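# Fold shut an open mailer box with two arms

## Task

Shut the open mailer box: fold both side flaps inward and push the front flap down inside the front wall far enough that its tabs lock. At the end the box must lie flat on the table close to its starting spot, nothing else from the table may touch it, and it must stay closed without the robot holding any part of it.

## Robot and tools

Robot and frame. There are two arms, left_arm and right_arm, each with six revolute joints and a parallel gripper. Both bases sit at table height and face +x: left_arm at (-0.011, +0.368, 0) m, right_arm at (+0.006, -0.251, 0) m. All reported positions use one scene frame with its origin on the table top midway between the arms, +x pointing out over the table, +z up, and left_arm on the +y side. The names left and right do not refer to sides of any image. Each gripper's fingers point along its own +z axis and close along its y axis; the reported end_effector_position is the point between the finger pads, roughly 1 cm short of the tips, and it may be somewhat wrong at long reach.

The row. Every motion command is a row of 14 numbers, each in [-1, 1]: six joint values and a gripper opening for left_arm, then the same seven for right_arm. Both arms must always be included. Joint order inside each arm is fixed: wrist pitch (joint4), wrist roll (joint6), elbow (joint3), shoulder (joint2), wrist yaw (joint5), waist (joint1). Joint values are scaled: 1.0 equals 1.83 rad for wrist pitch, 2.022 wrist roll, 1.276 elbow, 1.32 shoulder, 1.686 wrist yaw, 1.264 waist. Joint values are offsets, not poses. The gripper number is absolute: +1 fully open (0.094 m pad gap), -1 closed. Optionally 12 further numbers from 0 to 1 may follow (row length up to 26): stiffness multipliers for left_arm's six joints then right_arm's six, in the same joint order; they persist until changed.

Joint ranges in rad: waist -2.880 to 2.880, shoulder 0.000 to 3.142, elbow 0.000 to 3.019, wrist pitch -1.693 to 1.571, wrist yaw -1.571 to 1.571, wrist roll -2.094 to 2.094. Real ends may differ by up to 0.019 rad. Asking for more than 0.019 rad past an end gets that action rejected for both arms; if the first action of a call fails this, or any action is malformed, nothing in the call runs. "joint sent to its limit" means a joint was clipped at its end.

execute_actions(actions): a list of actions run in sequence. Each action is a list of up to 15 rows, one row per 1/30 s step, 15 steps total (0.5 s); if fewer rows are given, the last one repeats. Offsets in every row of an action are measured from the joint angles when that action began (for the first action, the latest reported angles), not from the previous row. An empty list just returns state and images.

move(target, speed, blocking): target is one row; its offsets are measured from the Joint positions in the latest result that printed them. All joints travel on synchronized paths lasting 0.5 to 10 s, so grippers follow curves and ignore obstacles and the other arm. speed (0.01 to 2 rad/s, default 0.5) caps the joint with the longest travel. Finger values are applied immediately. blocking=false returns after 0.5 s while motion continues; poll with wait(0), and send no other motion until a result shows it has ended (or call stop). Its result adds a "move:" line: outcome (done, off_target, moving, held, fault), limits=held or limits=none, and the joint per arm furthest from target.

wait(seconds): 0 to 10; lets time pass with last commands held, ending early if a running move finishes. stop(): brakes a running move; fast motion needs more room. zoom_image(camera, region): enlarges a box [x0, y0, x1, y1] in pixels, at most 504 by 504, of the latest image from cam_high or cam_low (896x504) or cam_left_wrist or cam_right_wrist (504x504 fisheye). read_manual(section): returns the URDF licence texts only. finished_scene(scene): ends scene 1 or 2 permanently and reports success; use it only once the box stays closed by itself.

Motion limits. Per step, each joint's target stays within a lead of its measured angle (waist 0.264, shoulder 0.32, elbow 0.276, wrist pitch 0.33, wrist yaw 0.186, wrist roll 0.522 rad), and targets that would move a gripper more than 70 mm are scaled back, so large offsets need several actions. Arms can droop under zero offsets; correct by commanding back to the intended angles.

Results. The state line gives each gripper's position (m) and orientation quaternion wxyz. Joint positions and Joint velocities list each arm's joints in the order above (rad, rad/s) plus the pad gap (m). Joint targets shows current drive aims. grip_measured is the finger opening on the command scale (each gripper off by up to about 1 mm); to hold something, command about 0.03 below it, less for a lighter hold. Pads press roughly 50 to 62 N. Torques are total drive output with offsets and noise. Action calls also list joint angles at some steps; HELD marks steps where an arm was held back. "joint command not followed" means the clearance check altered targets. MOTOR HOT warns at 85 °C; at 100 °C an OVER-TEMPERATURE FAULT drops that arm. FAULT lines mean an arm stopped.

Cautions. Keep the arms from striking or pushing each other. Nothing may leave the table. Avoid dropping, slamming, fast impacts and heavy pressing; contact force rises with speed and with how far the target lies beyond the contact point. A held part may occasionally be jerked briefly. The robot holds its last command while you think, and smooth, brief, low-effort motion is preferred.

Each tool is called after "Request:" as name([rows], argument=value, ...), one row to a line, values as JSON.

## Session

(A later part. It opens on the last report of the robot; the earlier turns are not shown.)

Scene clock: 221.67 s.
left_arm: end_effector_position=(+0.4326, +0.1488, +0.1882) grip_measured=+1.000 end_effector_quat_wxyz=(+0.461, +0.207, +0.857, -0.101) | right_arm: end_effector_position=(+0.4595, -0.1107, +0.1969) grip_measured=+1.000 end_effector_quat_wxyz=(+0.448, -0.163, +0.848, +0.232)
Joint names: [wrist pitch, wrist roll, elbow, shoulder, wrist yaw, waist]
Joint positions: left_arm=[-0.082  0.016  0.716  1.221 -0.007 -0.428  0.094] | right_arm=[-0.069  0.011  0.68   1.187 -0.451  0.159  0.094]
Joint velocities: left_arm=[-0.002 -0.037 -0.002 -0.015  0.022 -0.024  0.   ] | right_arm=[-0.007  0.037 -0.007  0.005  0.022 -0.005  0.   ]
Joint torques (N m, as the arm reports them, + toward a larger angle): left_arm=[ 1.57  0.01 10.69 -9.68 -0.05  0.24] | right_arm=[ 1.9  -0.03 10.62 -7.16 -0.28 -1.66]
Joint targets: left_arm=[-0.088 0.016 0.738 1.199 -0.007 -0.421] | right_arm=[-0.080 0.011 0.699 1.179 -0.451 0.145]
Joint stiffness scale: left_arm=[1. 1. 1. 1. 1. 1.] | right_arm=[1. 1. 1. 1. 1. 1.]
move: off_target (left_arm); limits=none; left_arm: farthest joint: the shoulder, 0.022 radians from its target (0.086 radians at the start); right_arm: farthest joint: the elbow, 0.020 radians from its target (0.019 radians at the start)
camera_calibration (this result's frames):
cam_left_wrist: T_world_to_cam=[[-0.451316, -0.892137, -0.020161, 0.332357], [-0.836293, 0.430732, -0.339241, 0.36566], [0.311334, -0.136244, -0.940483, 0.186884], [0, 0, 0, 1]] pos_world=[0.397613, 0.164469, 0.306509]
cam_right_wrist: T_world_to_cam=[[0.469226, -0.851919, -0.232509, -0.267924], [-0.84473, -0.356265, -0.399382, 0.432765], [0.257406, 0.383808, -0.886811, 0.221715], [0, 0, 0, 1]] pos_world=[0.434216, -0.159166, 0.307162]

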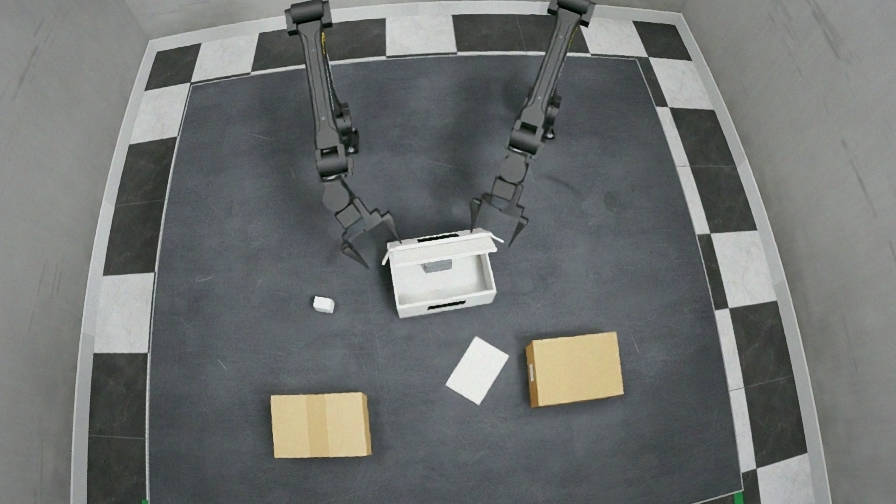

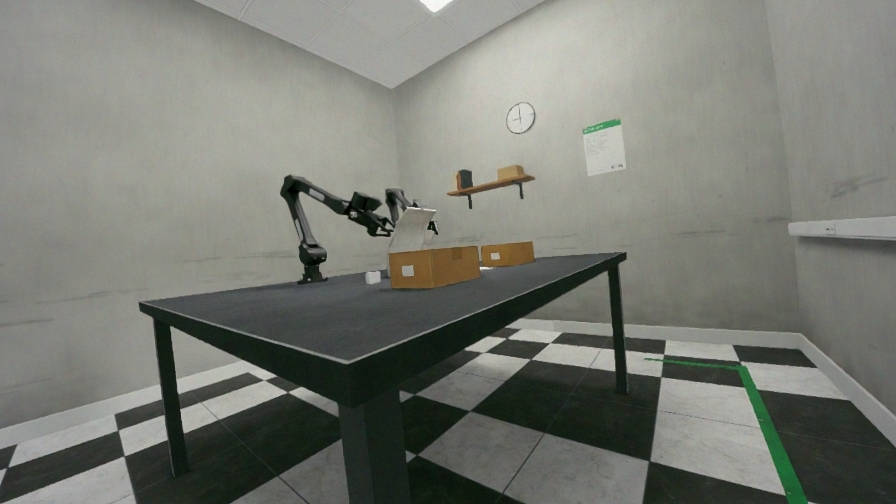

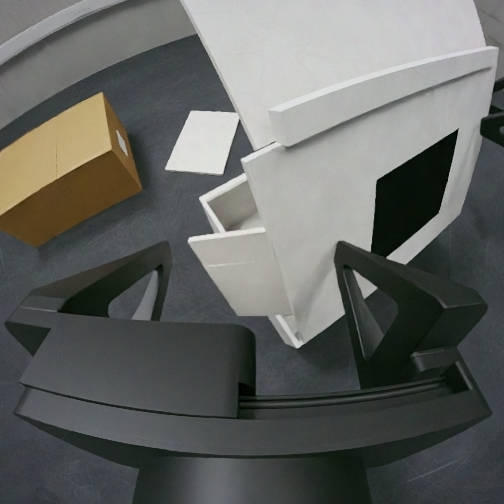

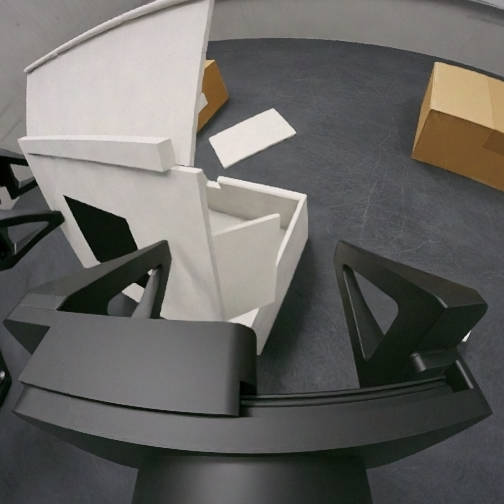

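Request:
move(target=[0.055,0,-0.05,0.012,0,0.012,1,0.055,0,-0.05,0.012,0,0,1], speed=0.1)

Request:
move(target=[0.008,0,0.03,0,0,-0.085,1,0.008,0,0.02,0,0,0.1,1], speed=0.06)

Scene clock: 245.13 s.
left_arm: end_effector_position=(+0.4236, +0.1572, +0.1683) grip_measured=+1.000 end_effector_quat_wxyz=(+0.467, +0.203, +0.855, -0.101) | right_arm: end_effector_position=(+0.4485, -0.1123, +0.1751) grip_measured=+1.000 end_effector_quat_wxyz=(+0.452, -0.164, +0.846, +0.232)
Joint names: [wrist pitch, wrist roll, elbow, shoulder, wrist yaw, waist]
Joint positions: left_arm=[ 0.     0.016  0.647  1.221 -0.007 -0.421  0.094] | right_arm=[ 0.011  0.011  0.613  1.193 -0.451  0.159  0.094]
Joint velocities: left_arm=[-0.022 -0.066 -0.012 -0.005 -0.095  0.005  0.   ] | right_arm=[-0.002 -0.022  0.002  0.005 -0.007 -0.015  0.   ]
Joint torques (N m, as the arm reports them, + toward a larger angle): left_arm=[ 2.67  0.02  9.   -6.38 -0.04  0.46] | right_arm=[ 3.35 -0.05  9.08 -5.77 -0.25 -0.57]
Joint targets: left_arm=[0.018 0.016 0.652 1.237 -0.007 -0.413] | right_arm=[0.032 0.011 0.616 1.202 -0.451 0.159]
Joint stiffness scale: left_arm=[1. 1. 1. 1. 1. 1.] | right_arm=[1. 1. 1. 1. 1. 1.]
move: off_target (right_arm); limits=none; left_arm: farthest joint: the wrist pitch, 0.019 radians from its target (0.101 radians at the start); right_arm: farthest joint: the wrist pitch, 0.021 radians from its target (0.101 radians at the start)
camera_calibration (this result's frames):
cam_left_wrist: T_world_to_cam=[[-0.444595, -0.895503, -0.0202636, 0.333065], [-0.835245, 0.422639, -0.351769, 0.350733], [0.323574, -0.13947, -0.935867, 0.166675], [0, 0, 0, 1]] pos_world=[0.387095, 0.173273, 0.286112]
cam_right_wrist: T_world_to_cam=[[0.470972, -0.851667, -0.229888, -0.270403], [-0.841689, -0.355826, -0.406137, 0.414132], [0.264094, 0.384773, -0.884423, 0.202539], [0, 0, 0, 1]] pos_world=[0.422433, -0.160866, 0.285162]

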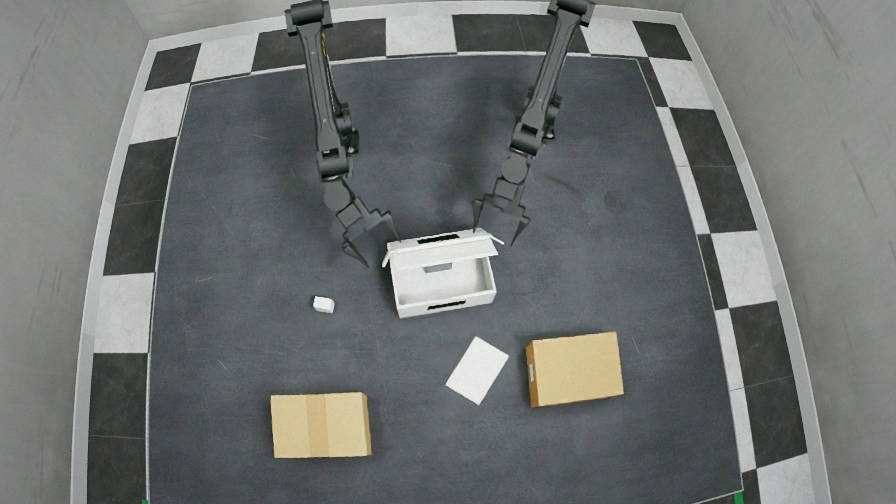

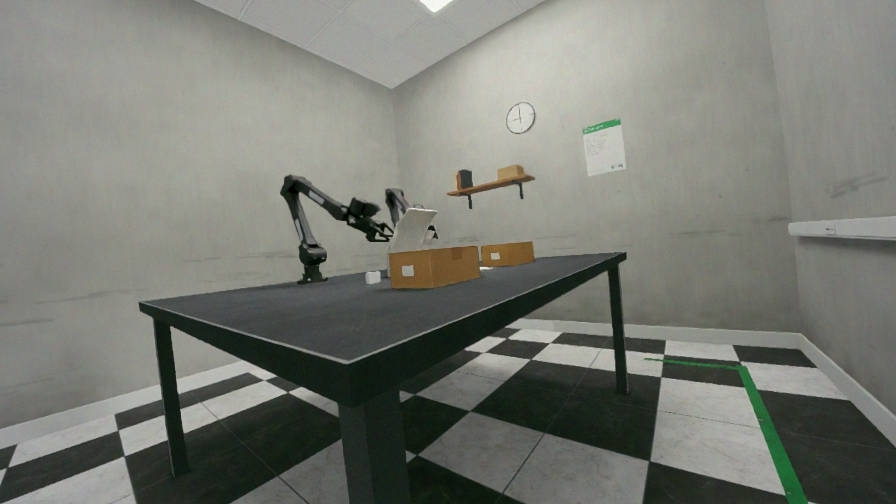

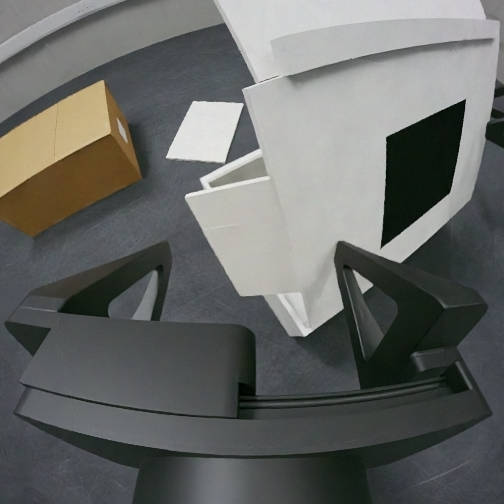

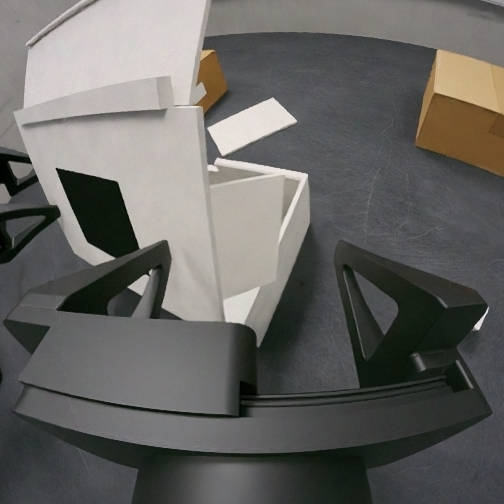

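Scene clock: 247.50 s.
left_arm: end_effector_position=(+0.4087, +0.1308, +0.1669) grip_measured=+1.000 end_effector_quat_wxyz=(+0.464, +0.228, +0.849, -0.109) | right_arm: end_effector_position=(+0.4359, -0.0756, +0.1748) grip_measured=+1.000 end_effector_quat_wxyz=(+0.443, -0.198, +0.839, +0.246)
Joint names: [wrist pitch, wrist roll, elbow, shoulder, wrist yaw, waist]
Joint positions: left_arm=[ 0.     0.016  0.644  1.221 -0.023 -0.49   0.094] | right_arm=[ 0.012  0.011  0.613  1.193 -0.439  0.247  0.094]
Joint velocities: left_arm=[-0.012  0.007 -0.012 -0.015 -0.022  0.005  0.   ] | right_arm=[ 0.017  0.081 -0.022  0.005 -0.066 -0.015  0.   ]
Joint torques (N m, as the arm reports them, + toward a larger angle): left_arm=[ 2.5   0.02 12.02 -7.6   0.66 -3.28] | right_arm=[ 2.91 -0.06 10.65 -6.64 -0.73  2.27]
Joint targets: left_arm=[0.015 0.016 0.685 1.221 -0.007 -0.528] | right_arm=[0.026 0.011 0.639 1.193 -0.451 0.285]
Joint stiffness scale: left_arm=[1. 1. 1. 1. 1. 1.] | right_arm=[1. 1. 1. 1. 1. 1.]
move: off_target (left_arm, right_arm); limits=none; left_arm: farthest joint: the elbow, 0.041 radians from its target (0.038 radians at the start); right_arm: farthest joint: the waist, 0.039 radians from its target (0.127 radians at the start)
camera_calibration (this result's frames):
cam_left_wrist: T_world_to_cam=[[-0.493018, -0.869529, -0.0291908, 0.320641], [-0.810065, 0.471025, -0.349185, 0.331903], [0.317376, -0.148508, -0.936599, 0.17036], [0, 0, 0, 1]] pos_world=[0.372877, 0.147772, 0.284815]
cam_right_wrist: T_world_to_cam=[[0.536016, -0.8141, -0.223447, -0.259926], [-0.810692, -0.42254, -0.405264, 0.397686], [0.23551, 0.398374, -0.886472, 0.205299], [0, 0, 0, 1]] pos_world=[0.413376, -0.125354, 0.28508]

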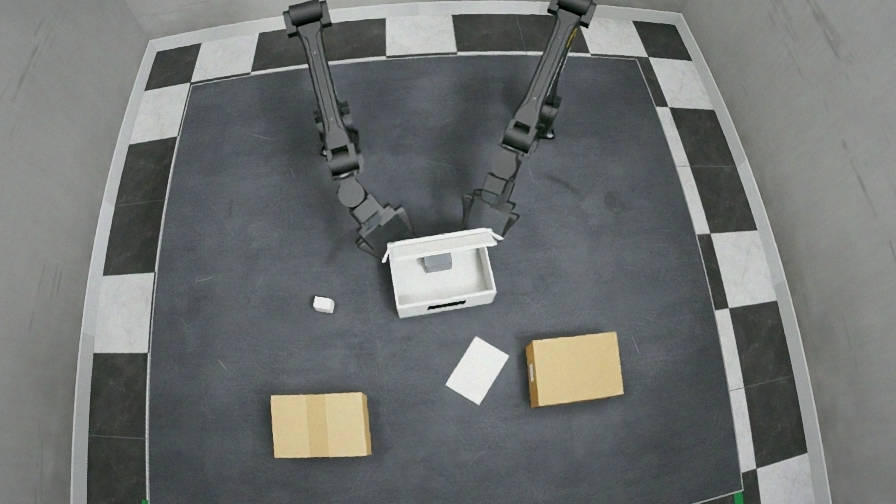

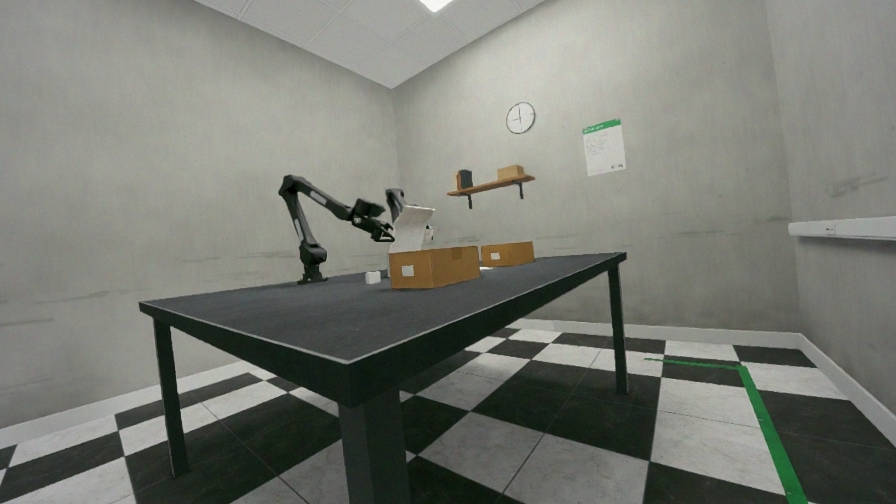

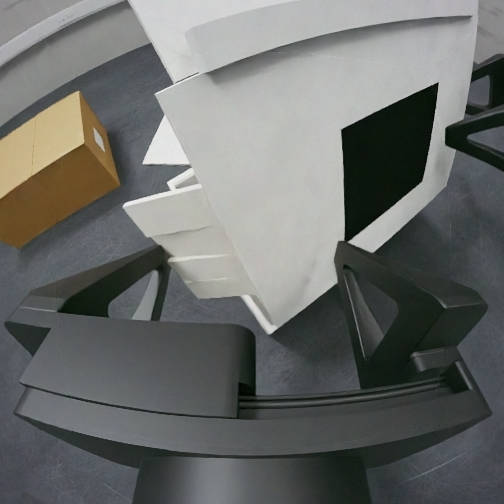

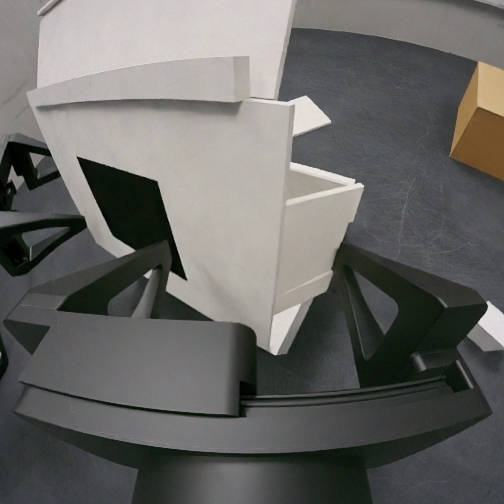

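Request:
move(target=[0.01,0,0.07,0.045,0.13,0.0,1,0.01,0,0.065,0.04,-0.13,0.0,1], speed=0.08)

Scene clock: 283.30 s.
left_arm: end_effector_position=(+0.4066, +0.1029, +0.1685) grip_measured=+1.000 end_effector_quat_wxyz=(+0.440, +0.266, +0.836, -0.190) | right_arm: end_effector_position=(+0.4283, -0.0494, +0.1833) grip_measured=+1.000 end_effector_quat_wxyz=(+0.416, -0.239, +0.813, +0.330)
Joint names: [wrist pitch, wrist roll, elbow, shoulder, wrist yaw, waist]
Joint positions: left_arm=[ 0.     0.016  0.68   1.261  0.178 -0.471  0.094] | right_arm=[ 0.012  0.011  0.647  1.236 -0.647  0.24   0.094]
Joint velocities: left_arm=[-0.007  0.007  0.002  0.005  0.007 -0.005  0.   ] | right_arm=[ 0.017 -0.051 -0.012 -0.015  0.007 -0.005  0.   ]
Joint torques (N m, as the arm reports them, + toward a larger angle): left_arm=[ 2.67  0.03 13.08 -6.72  0.83 -1.62] | right_arm=[ 3.11 -0.02 12.72 -6.2  -0.79 -0.32]
Joint targets: left_arm=[0.018 0.016 0.734 1.281 0.196 -0.490] | right_arm=[0.030 0.011 0.696 1.246 -0.658 0.247]
Joint stiffness scale: left_arm=[1. 1. 1. 1. 1. 1.] | right_arm=[1. 1. 1. 1. 1. 1.]
move: off_target (left_arm, right_arm); limits=none; left_arm: farthest joint: the elbow, 0.053 radians from its target (0.089 radians at the start); right_arm: farthest joint: the elbow, 0.048 radians from its target (0.083 radians at the start)
camera_calibration (this result's frames):
cam_left_wrist: T_world_to_cam=[[-0.615546, -0.783966, 0.0806248, 0.317972], [-0.753353, 0.555278, -0.352315, 0.312661], [0.231433, -0.277605, -0.932402, 0.215905], [0, 0, 0, 1]] pos_world=[0.381304, 0.135602, 0.285829]
cam_right_wrist: T_world_to_cam=[[0.652678, -0.684565, -0.324627, -0.257679], [-0.746631, -0.5084, -0.429035, 0.378773], [0.128662, 0.522398, -0.842939, 0.248078], [0, 0, 0, 1]] pos_world=[0.419066, -0.113425, 0.287972]

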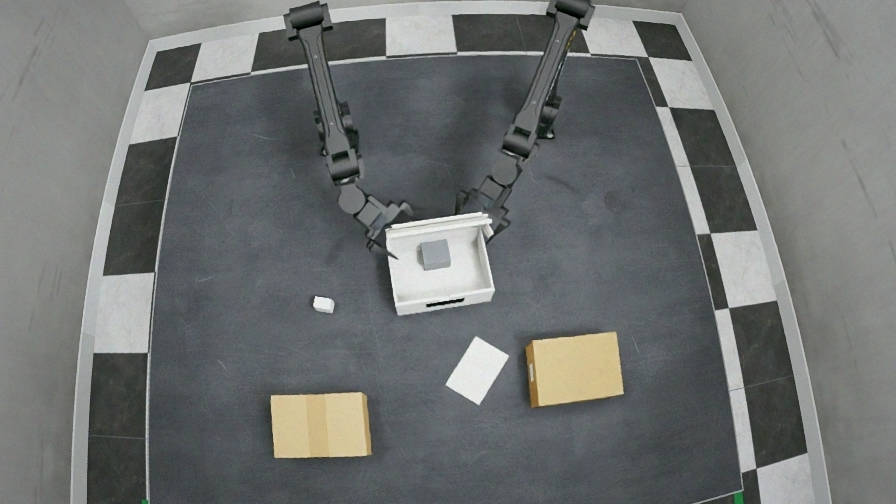

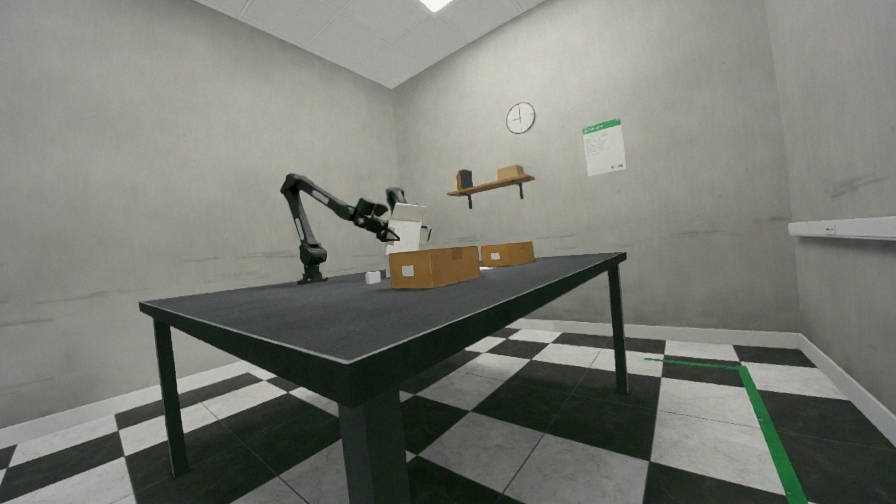

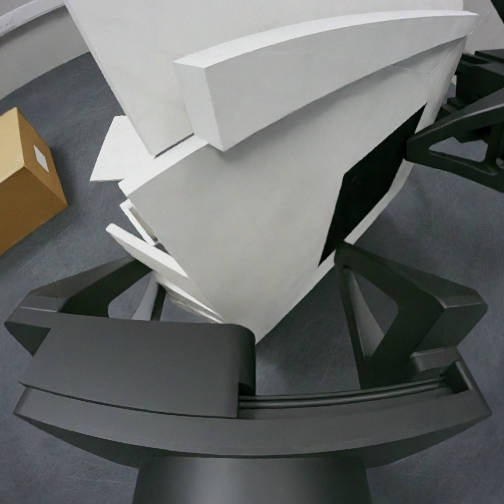

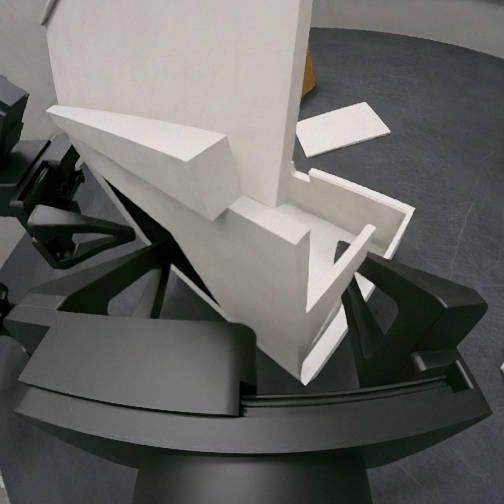

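Request:
move(target=[0.028,0,0.092,0.088,0.011,0.0,1,0.03,0,0.092,0.1,-0.007,-0.01,1], speed=0.08)

Scene clock: 309.73 s.
left_arm: end_effector_position=(+0.4349, +0.1001, +0.1547) grip_measured=+1.000 end_effector_quat_wxyz=(+0.433, +0.257, +0.844, -0.185) | right_arm: end_effector_position=(+0.4603, -0.0488, +0.1675) grip_measured=+1.000 end_effector_quat_wxyz=(+0.407, -0.232, +0.818, +0.332)
Joint names: [wrist pitch, wrist roll, elbow, shoulder, wrist yaw, waist]
Joint positions: left_arm=[ 0.022  0.015  0.736  1.359  0.182 -0.448  0.094] | right_arm=[ 0.04   0.011  0.713  1.354 -0.658  0.223  0.094]
Joint velocities: left_arm=[-0.007 -0.007  0.007 -0.005 -0.037 -0.005  0.   ] | right_arm=[ 0.017  0.051 -0.012 -0.024 -0.007 -0.005  0.   ]
Joint torques (N m, as the arm reports them, + toward a larger angle): left_arm=[ 3.14  0.04 13.54 -7.73  0.65 -1.95] | right_arm=[ 3.51  0.03 12.59 -7.63 -0.34 -0.75]
Joint targets: left_arm=[0.051 0.016 0.797 1.378 0.196 -0.471] | right_arm=[0.067 0.011 0.765 1.368 -0.658 0.227]
Joint stiffness scale: left_arm=[1. 1. 1. 1. 1. 1.] | right_arm=[1. 1. 1. 1. 1. 1.]
move: off_target (left_arm, right_arm); limits=none; left_arm: farthest joint: the elbow, 0.062 radians from its target (0.117 radians at the start); right_arm: farthest joint: the elbow, 0.052 radians from its target (0.117 radians at the start)
camera_calibration (this result's frames):
cam_left_wrist: T_world_to_cam=[[-0.597946, -0.796764, 0.0873384, 0.326888], [-0.771011, 0.541964, -0.334391, 0.336889], [0.219097, -0.267287, -0.938379, 0.200933], [0, 0, 0, 1]] pos_world=[0.411183, 0.131578, 0.272654]
cam_right_wrist: T_world_to_cam=[[0.639364, -0.688686, -0.341943, -0.274456], [-0.760899, -0.502697, -0.410277, 0.39991], [0.110658, 0.522501, -0.845427, 0.239104], [0, 0, 0, 1]] pos_world=[0.45331, -0.112912, 0.272371]

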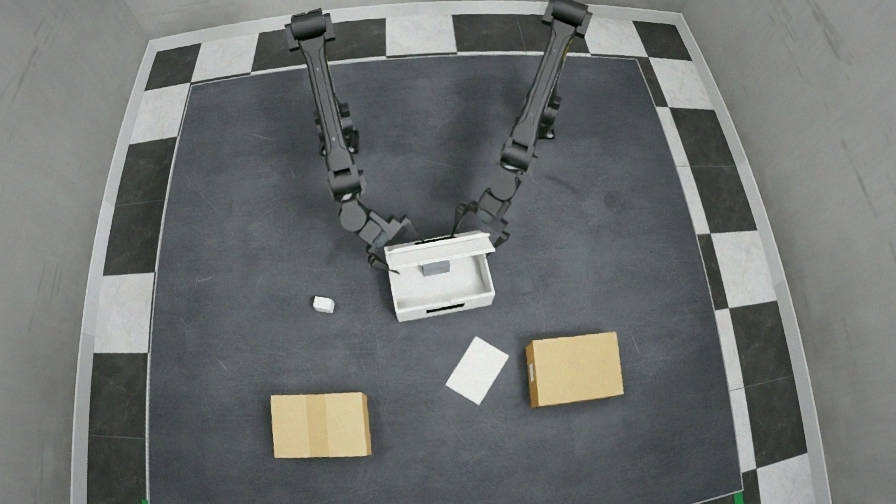

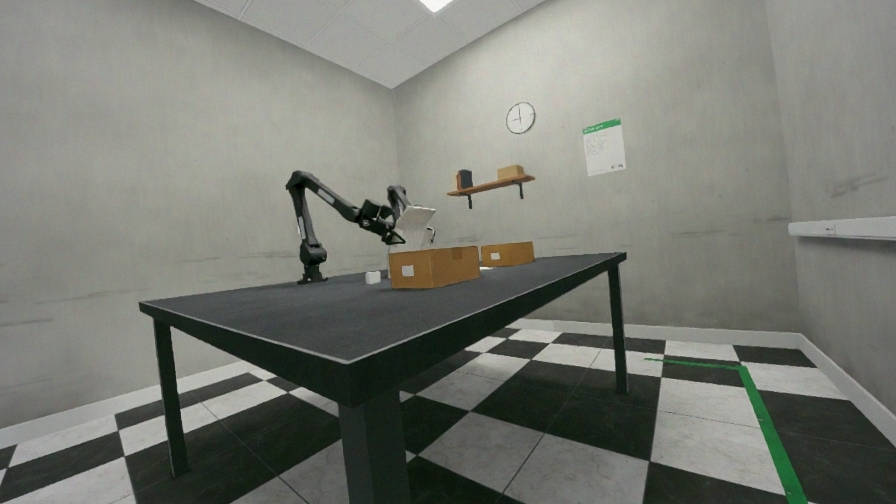

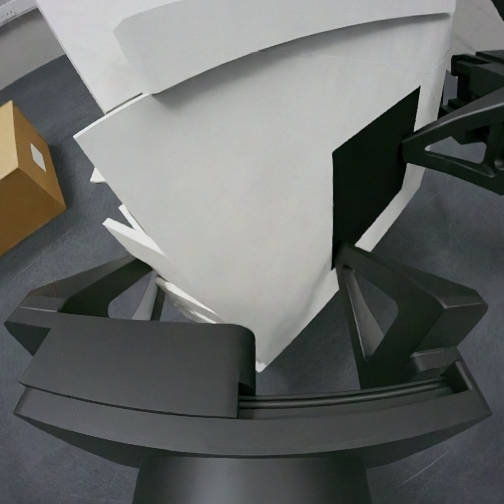

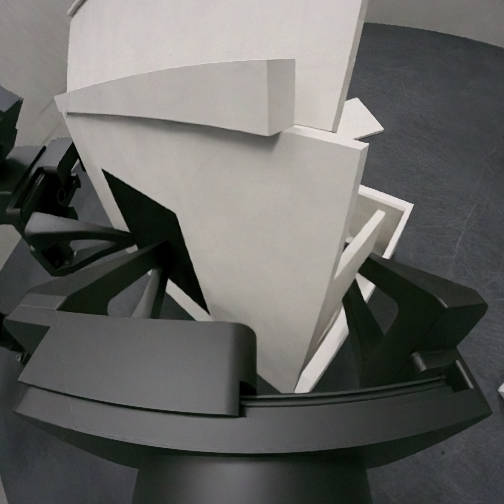

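Request:
zoom_image(camera="cam_high", region=[360, 210, 520, 330])

Region (360, 210, 520, 330) of cam_high's 896x504 image, scaled by 3.150, with more detail than that image has; it fills the top 378 rows of this view, and the rest is white.

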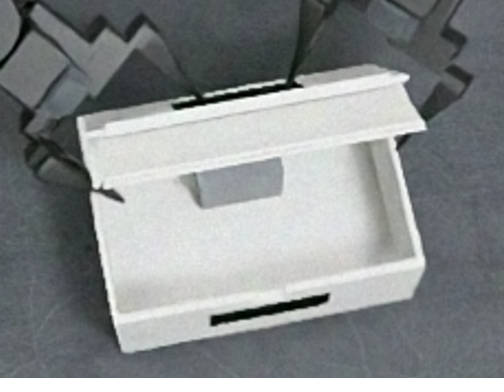

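Request:
move(target=[0.02,0,0.065,0.04,0.1,0.02,1,0.015,0,0.04,0.008,0,0.003,1], speed=0.08)

Scene clock: 330.73 s.
left_arm: end_effector_position=(+0.4376, +0.0907, +0.1538) grip_measured=+1.000 end_effector_quat_wxyz=(+0.416, +0.274, +0.833, -0.243) | right_arm: end_effector_position=(+0.4604, -0.0489, +0.1677) grip_measured=+1.000 end_effector_quat_wxyz=(+0.408, -0.232, +0.818, +0.333)
Joint names: [wrist pitch, wrist roll, elbow, shoulder, wrist yaw, waist]
Joint positions: left_arm=[ 0.032  0.014  0.759  1.396  0.336 -0.413  0.094] | right_arm=[ 0.042  0.011  0.712  1.354 -0.659  0.222  0.094]
Joint velocities: left_arm=[-0.002 -0.022  0.002  0.015  0.037  0.005  0.   ] | right_arm=[ 0.007  0.022  0.002 -0.005 -0.037 -0.005  0.   ]
Joint torques (N m, as the arm reports them, + toward a larger angle): left_arm=[ 2.98  0.05 13.27 -8.34  0.73 -0.96] | right_arm=[ 3.42 -0.03 12.63 -7.88 -0.31  0.19]
Joint targets: left_arm=[0.059 0.015 0.819 1.412 0.350 -0.423] | right_arm=[0.068 0.011 0.764 1.365 -0.658 0.227]
Joint stiffness scale: left_arm=[1. 1. 1. 1. 1. 1.] | right_arm=[1. 1. 1. 1. 1. 1.]
move: off_target (left_arm, right_arm); limits=none; left_arm: farthest joint: the elbow, 0.060 radians from its target (0.083 radians at the start); right_arm: farthest joint: the elbow, 0.052 radians from its target (0.051 radians at the start)
camera_calibration (this result's frames):
cam_left_wrist: T_world_to_cam=[[-0.66189, -0.729335, 0.173123, 0.329775], [-0.734232, 0.584266, -0.34574, 0.325639], [0.15101, -0.355955, -0.922221, 0.232359], [0, 0, 0, 1]] pos_world=[0.422281, 0.132966, 0.269781]
cam_right_wrist: T_world_to_cam=[[0.640015, -0.688275, -0.341551, -0.274834], [-0.760197, -0.502584, -0.411715, 0.399943], [0.111715, 0.523151, -0.844886, 0.238747], [0, 0, 0, 1]] pos_world=[0.453262, -0.113057, 0.272507]

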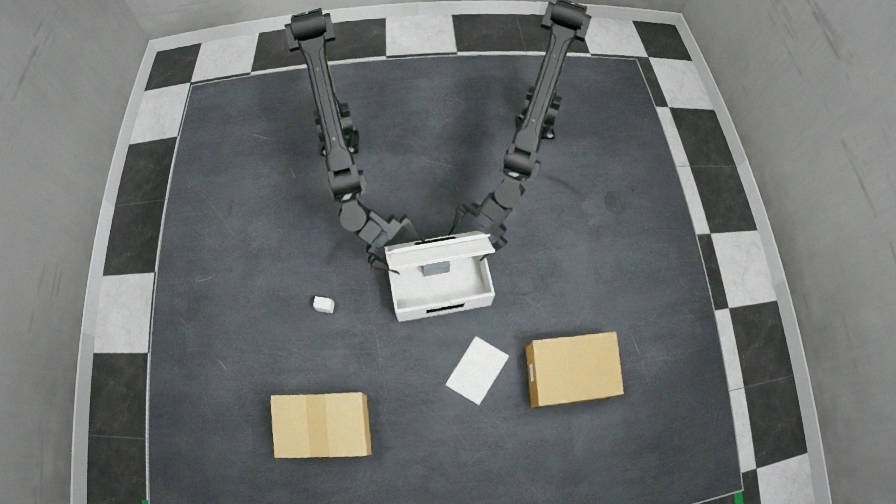

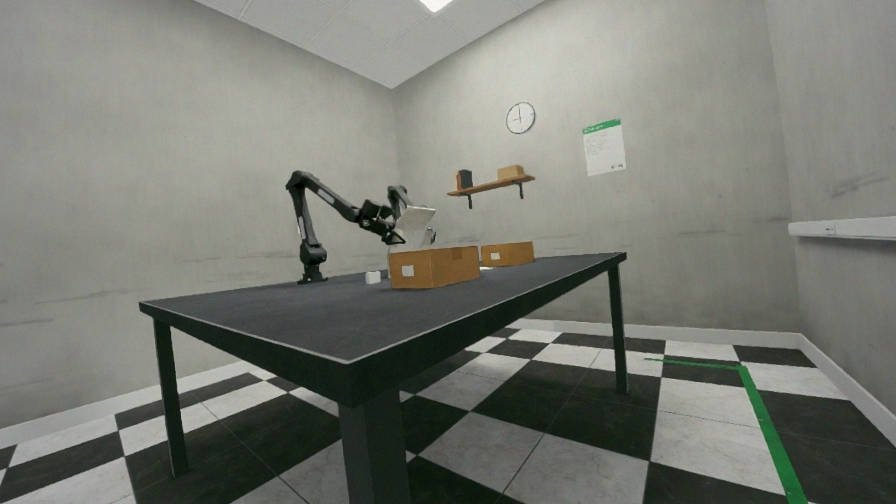

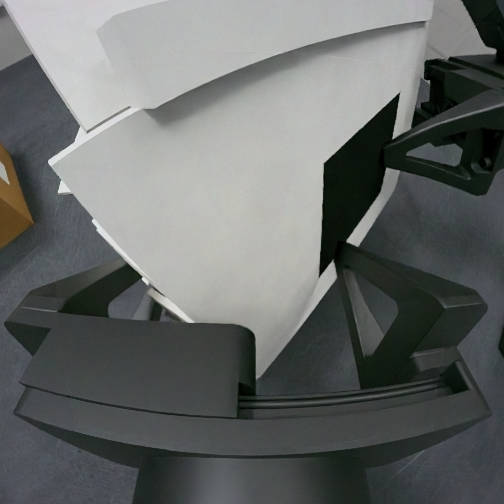

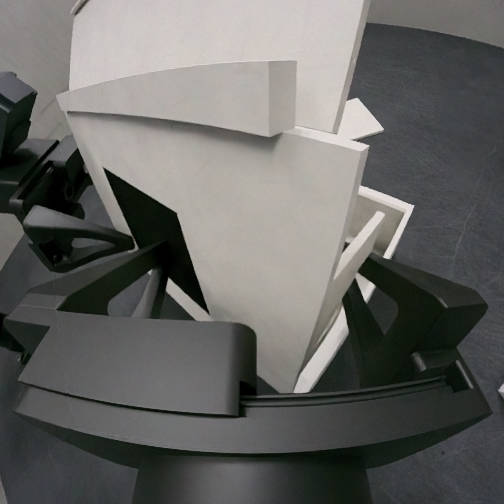

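Request:
move(target=[0.05,0,0.047,0.064,0.008,0.0,0.85,0.05,0,0.041,0.06,0,0.003,0.85], speed=0.05)

Request:
zoom_image(camera="cam_high", region=[360, 210, 520, 330])

Scene clock: 346.63 s.
left_arm: end_effector_position=(+0.4522, +0.0894, +0.1491) grip_measured=+0.854 end_effector_quat_wxyz=(+0.427, +0.264, +0.827, -0.253) | right_arm: end_effector_position=(+0.4771, -0.0469, +0.1647) grip_measured=+0.853 end_effector_quat_wxyz=(+0.425, -0.237, +0.808, +0.334)
Joint names: [wrist pitch, wrist roll, elbow, shoulder, wrist yaw, waist]
Joint positions: left_arm=[ 0.104 -0.006  0.769  1.443  0.355 -0.398  0.087] | right_arm=[ 0.119  0.011  0.73   1.408 -0.667  0.217  0.087]
Joint velocities: left_arm=[-0.007  0.022 -0.002  0.005 -0.007  0.015 -0.001] | right_arm=[-0.002 -0.095  0.007 -0.005 -0.022  0.005  0.001]
Joint torques (N m, as the arm reports them, + toward a larger angle): left_arm=[ 2.72  0.22 12.32 -7.2  -0.14 -1.37] | right_arm=[ 2.89 -0.03 10.99 -7.08  0.03 -0.19]
Joint targets: left_arm=[0.124 0.013 0.819 1.480 0.349 -0.413] | right_arm=[0.134 0.011 0.764 1.433 -0.659 0.226]
Joint stiffness scale: left_arm=[1. 1. 1. 1. 1. 1.] | right_arm=[1. 1. 1. 1. 1. 1.]
move: off_target (left_arm, right_arm); limits=none; left_arm: farthest joint: the elbow, 0.050 radians from its target (0.060 radians at the start); right_arm: farthest joint: the elbow, 0.034 radians from its target (0.052 radians at the start)
camera_calibration (this result's frames):
cam_left_wrist: T_world_to_cam=[[-0.657202, -0.729392, 0.18993, 0.334686], [-0.735037, 0.564483, -0.375605, 0.342059], [0.166751, -0.386454, -0.907109, 0.218705], [0, 0, 0, 1]] pos_world=[0.434913, 0.13555, 0.263302]
cam_right_wrist: T_world_to_cam=[[0.653982, -0.682963, -0.325374, -0.2943], [-0.742788, -0.498149, -0.447339, 0.410094], [0.143431, 0.534236, -0.833078, 0.216749], [0, 0, 0, 1]] pos_world=[0.465992, -0.112503, 0.268262]

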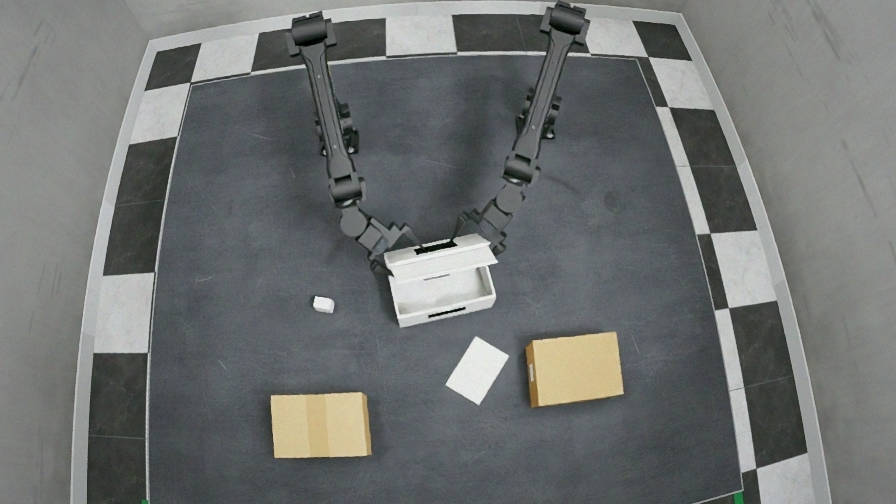

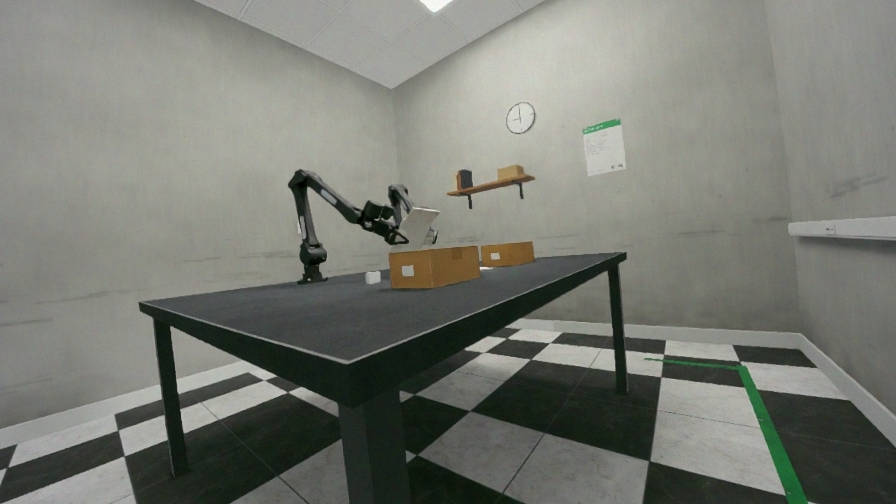

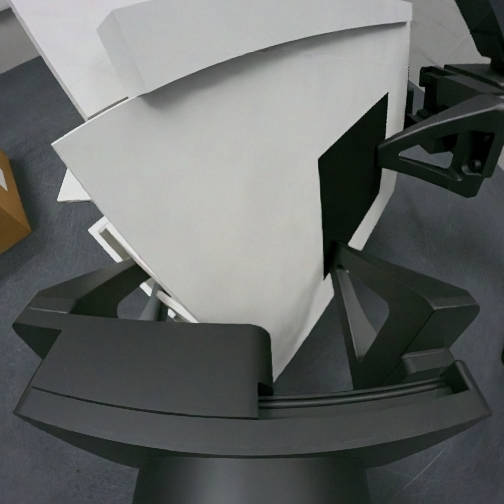

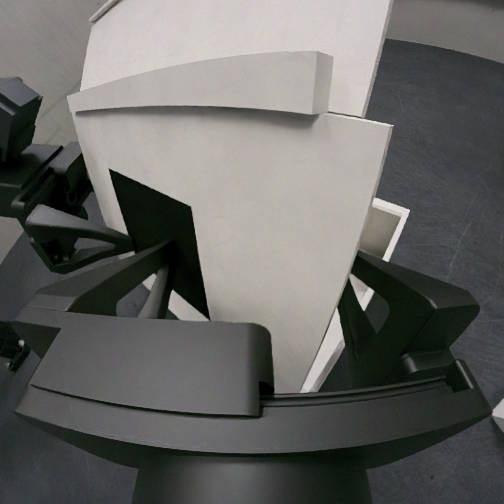

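Region (360, 210, 520, 330) of cam_high's 896x504 image, scaled by 3.150, with more detail than that image has; it fills the top 378 rows of this view, and the rest is white.

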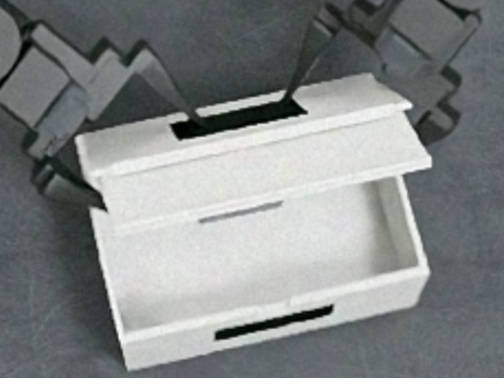

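Request:
move(target=[-0.045,0.005,0.03,0.045,0,0,0.8,-0.045,0,0.022,0.04,0,-0.003,0.8], speed=0.05)

Request:
zoom_image(camera="cam_high", region=[360, 210, 520, 330])

Scene clock: 357.60 s.
left_arm: end_effector_position=(+0.4538, +0.0900, +0.1450) grip_measured=+0.804 end_effector_quat_wxyz=(+0.406, +0.255, +0.839, -0.258) | right_arm: end_effector_position=(+0.4794, -0.0460, +0.1594) grip_measured=+0.803 end_effector_quat_wxyz=(+0.406, -0.231, +0.817, +0.338)
Joint names: [wrist pitch, wrist roll, elbow, shoulder, wrist yaw, waist]
Joint positions: left_arm=[ 0.047 -0.026  0.792  1.453  0.364 -0.393  0.085] | right_arm=[ 0.07   0.015  0.753  1.424 -0.674  0.216  0.085]
Joint velocities: left_arm=[-0.012 -0.125 -0.007  0.005 -0.066  0.005 -0.001] | right_arm=[-0.002 -0.022  0.007 -0.005  0.037  0.005 -0.001]
Joint torques (N m, as the arm reports them, + toward a larger angle): left_arm=[ 0.57  0.31  9.34 -6.44 -0.28 -0.5 ] | right_arm=[ 0.79 -0.07  8.46 -6.66 -0.07 -0.84]
Joint targets: left_arm=[0.021 0.004 0.807 1.502 0.355 -0.397] | right_arm=[0.037 0.012 0.758 1.461 -0.668 0.213]
Joint stiffness scale: left_arm=[1. 1. 1. 1. 1. 1.] | right_arm=[1. 1. 1. 1. 1. 1.]
move: off_target (left_arm, right_arm); limits=none; left_arm: farthest joint: the shoulder, 0.050 radians from its target (0.059 radians at the start); right_arm: farthest joint: the shoulder, 0.037 radians from its target (0.053 radians at the start)
camera_calibration (this result's frames):
cam_left_wrist: T_world_to_cam=[[-0.640566, -0.734754, 0.223184, 0.325035], [-0.758379, 0.559678, -0.334099, 0.346362], [0.12057, -0.383271, -0.915733, 0.236917], [0, 0, 0, 1]] pos_world=[0.442315, 0.135772, 0.260129]
cam_right_wrist: T_world_to_cam=[[0.640867, -0.682012, -0.352348, -0.286239], [-0.760577, -0.501955, -0.411781, 0.412622], [0.103977, 0.531885, -0.840409, 0.231472], [0, 0, 0, 1]] pos_world=[0.473204, -0.111218, 0.263586]

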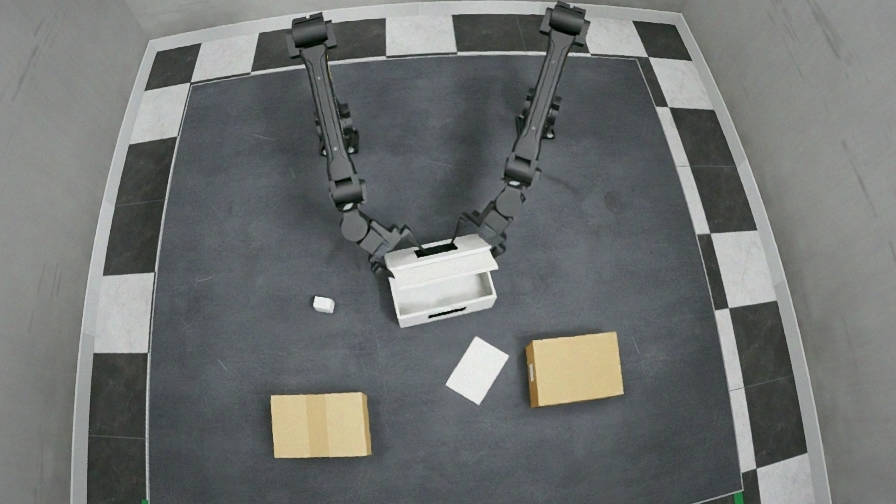

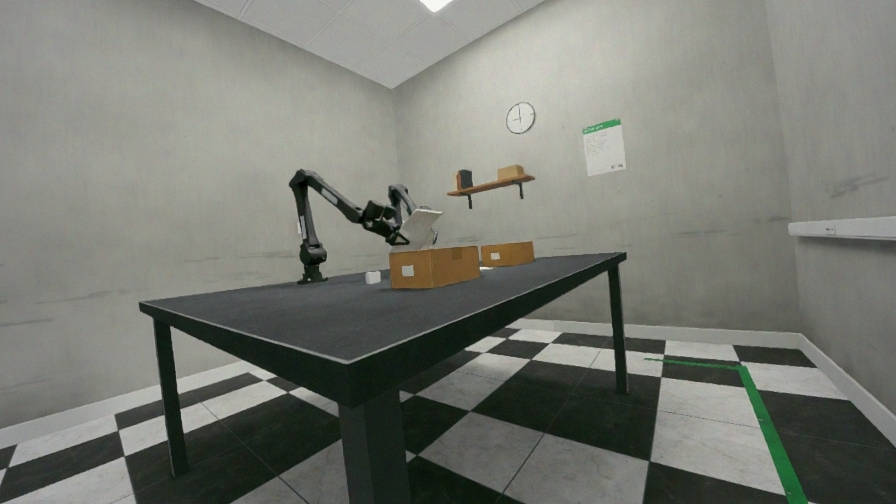

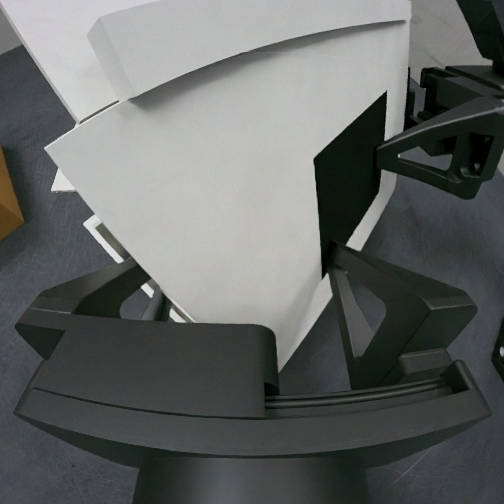

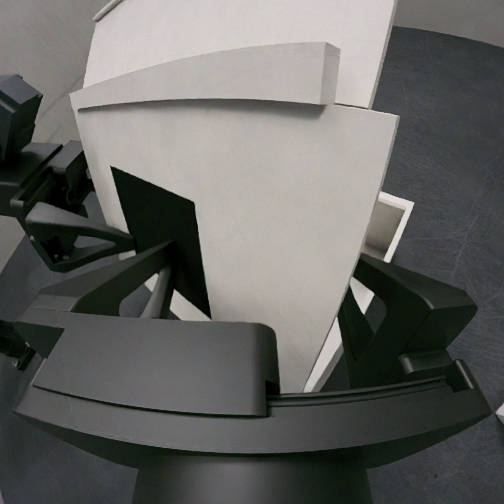

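Region (360, 210, 520, 330) of cam_high's 896x504 image, scaled by 3.150, with more detail than that image has; it fills the top 378 rows of this view, and the rest is white.

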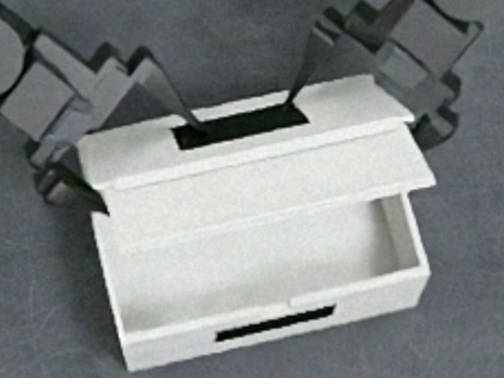

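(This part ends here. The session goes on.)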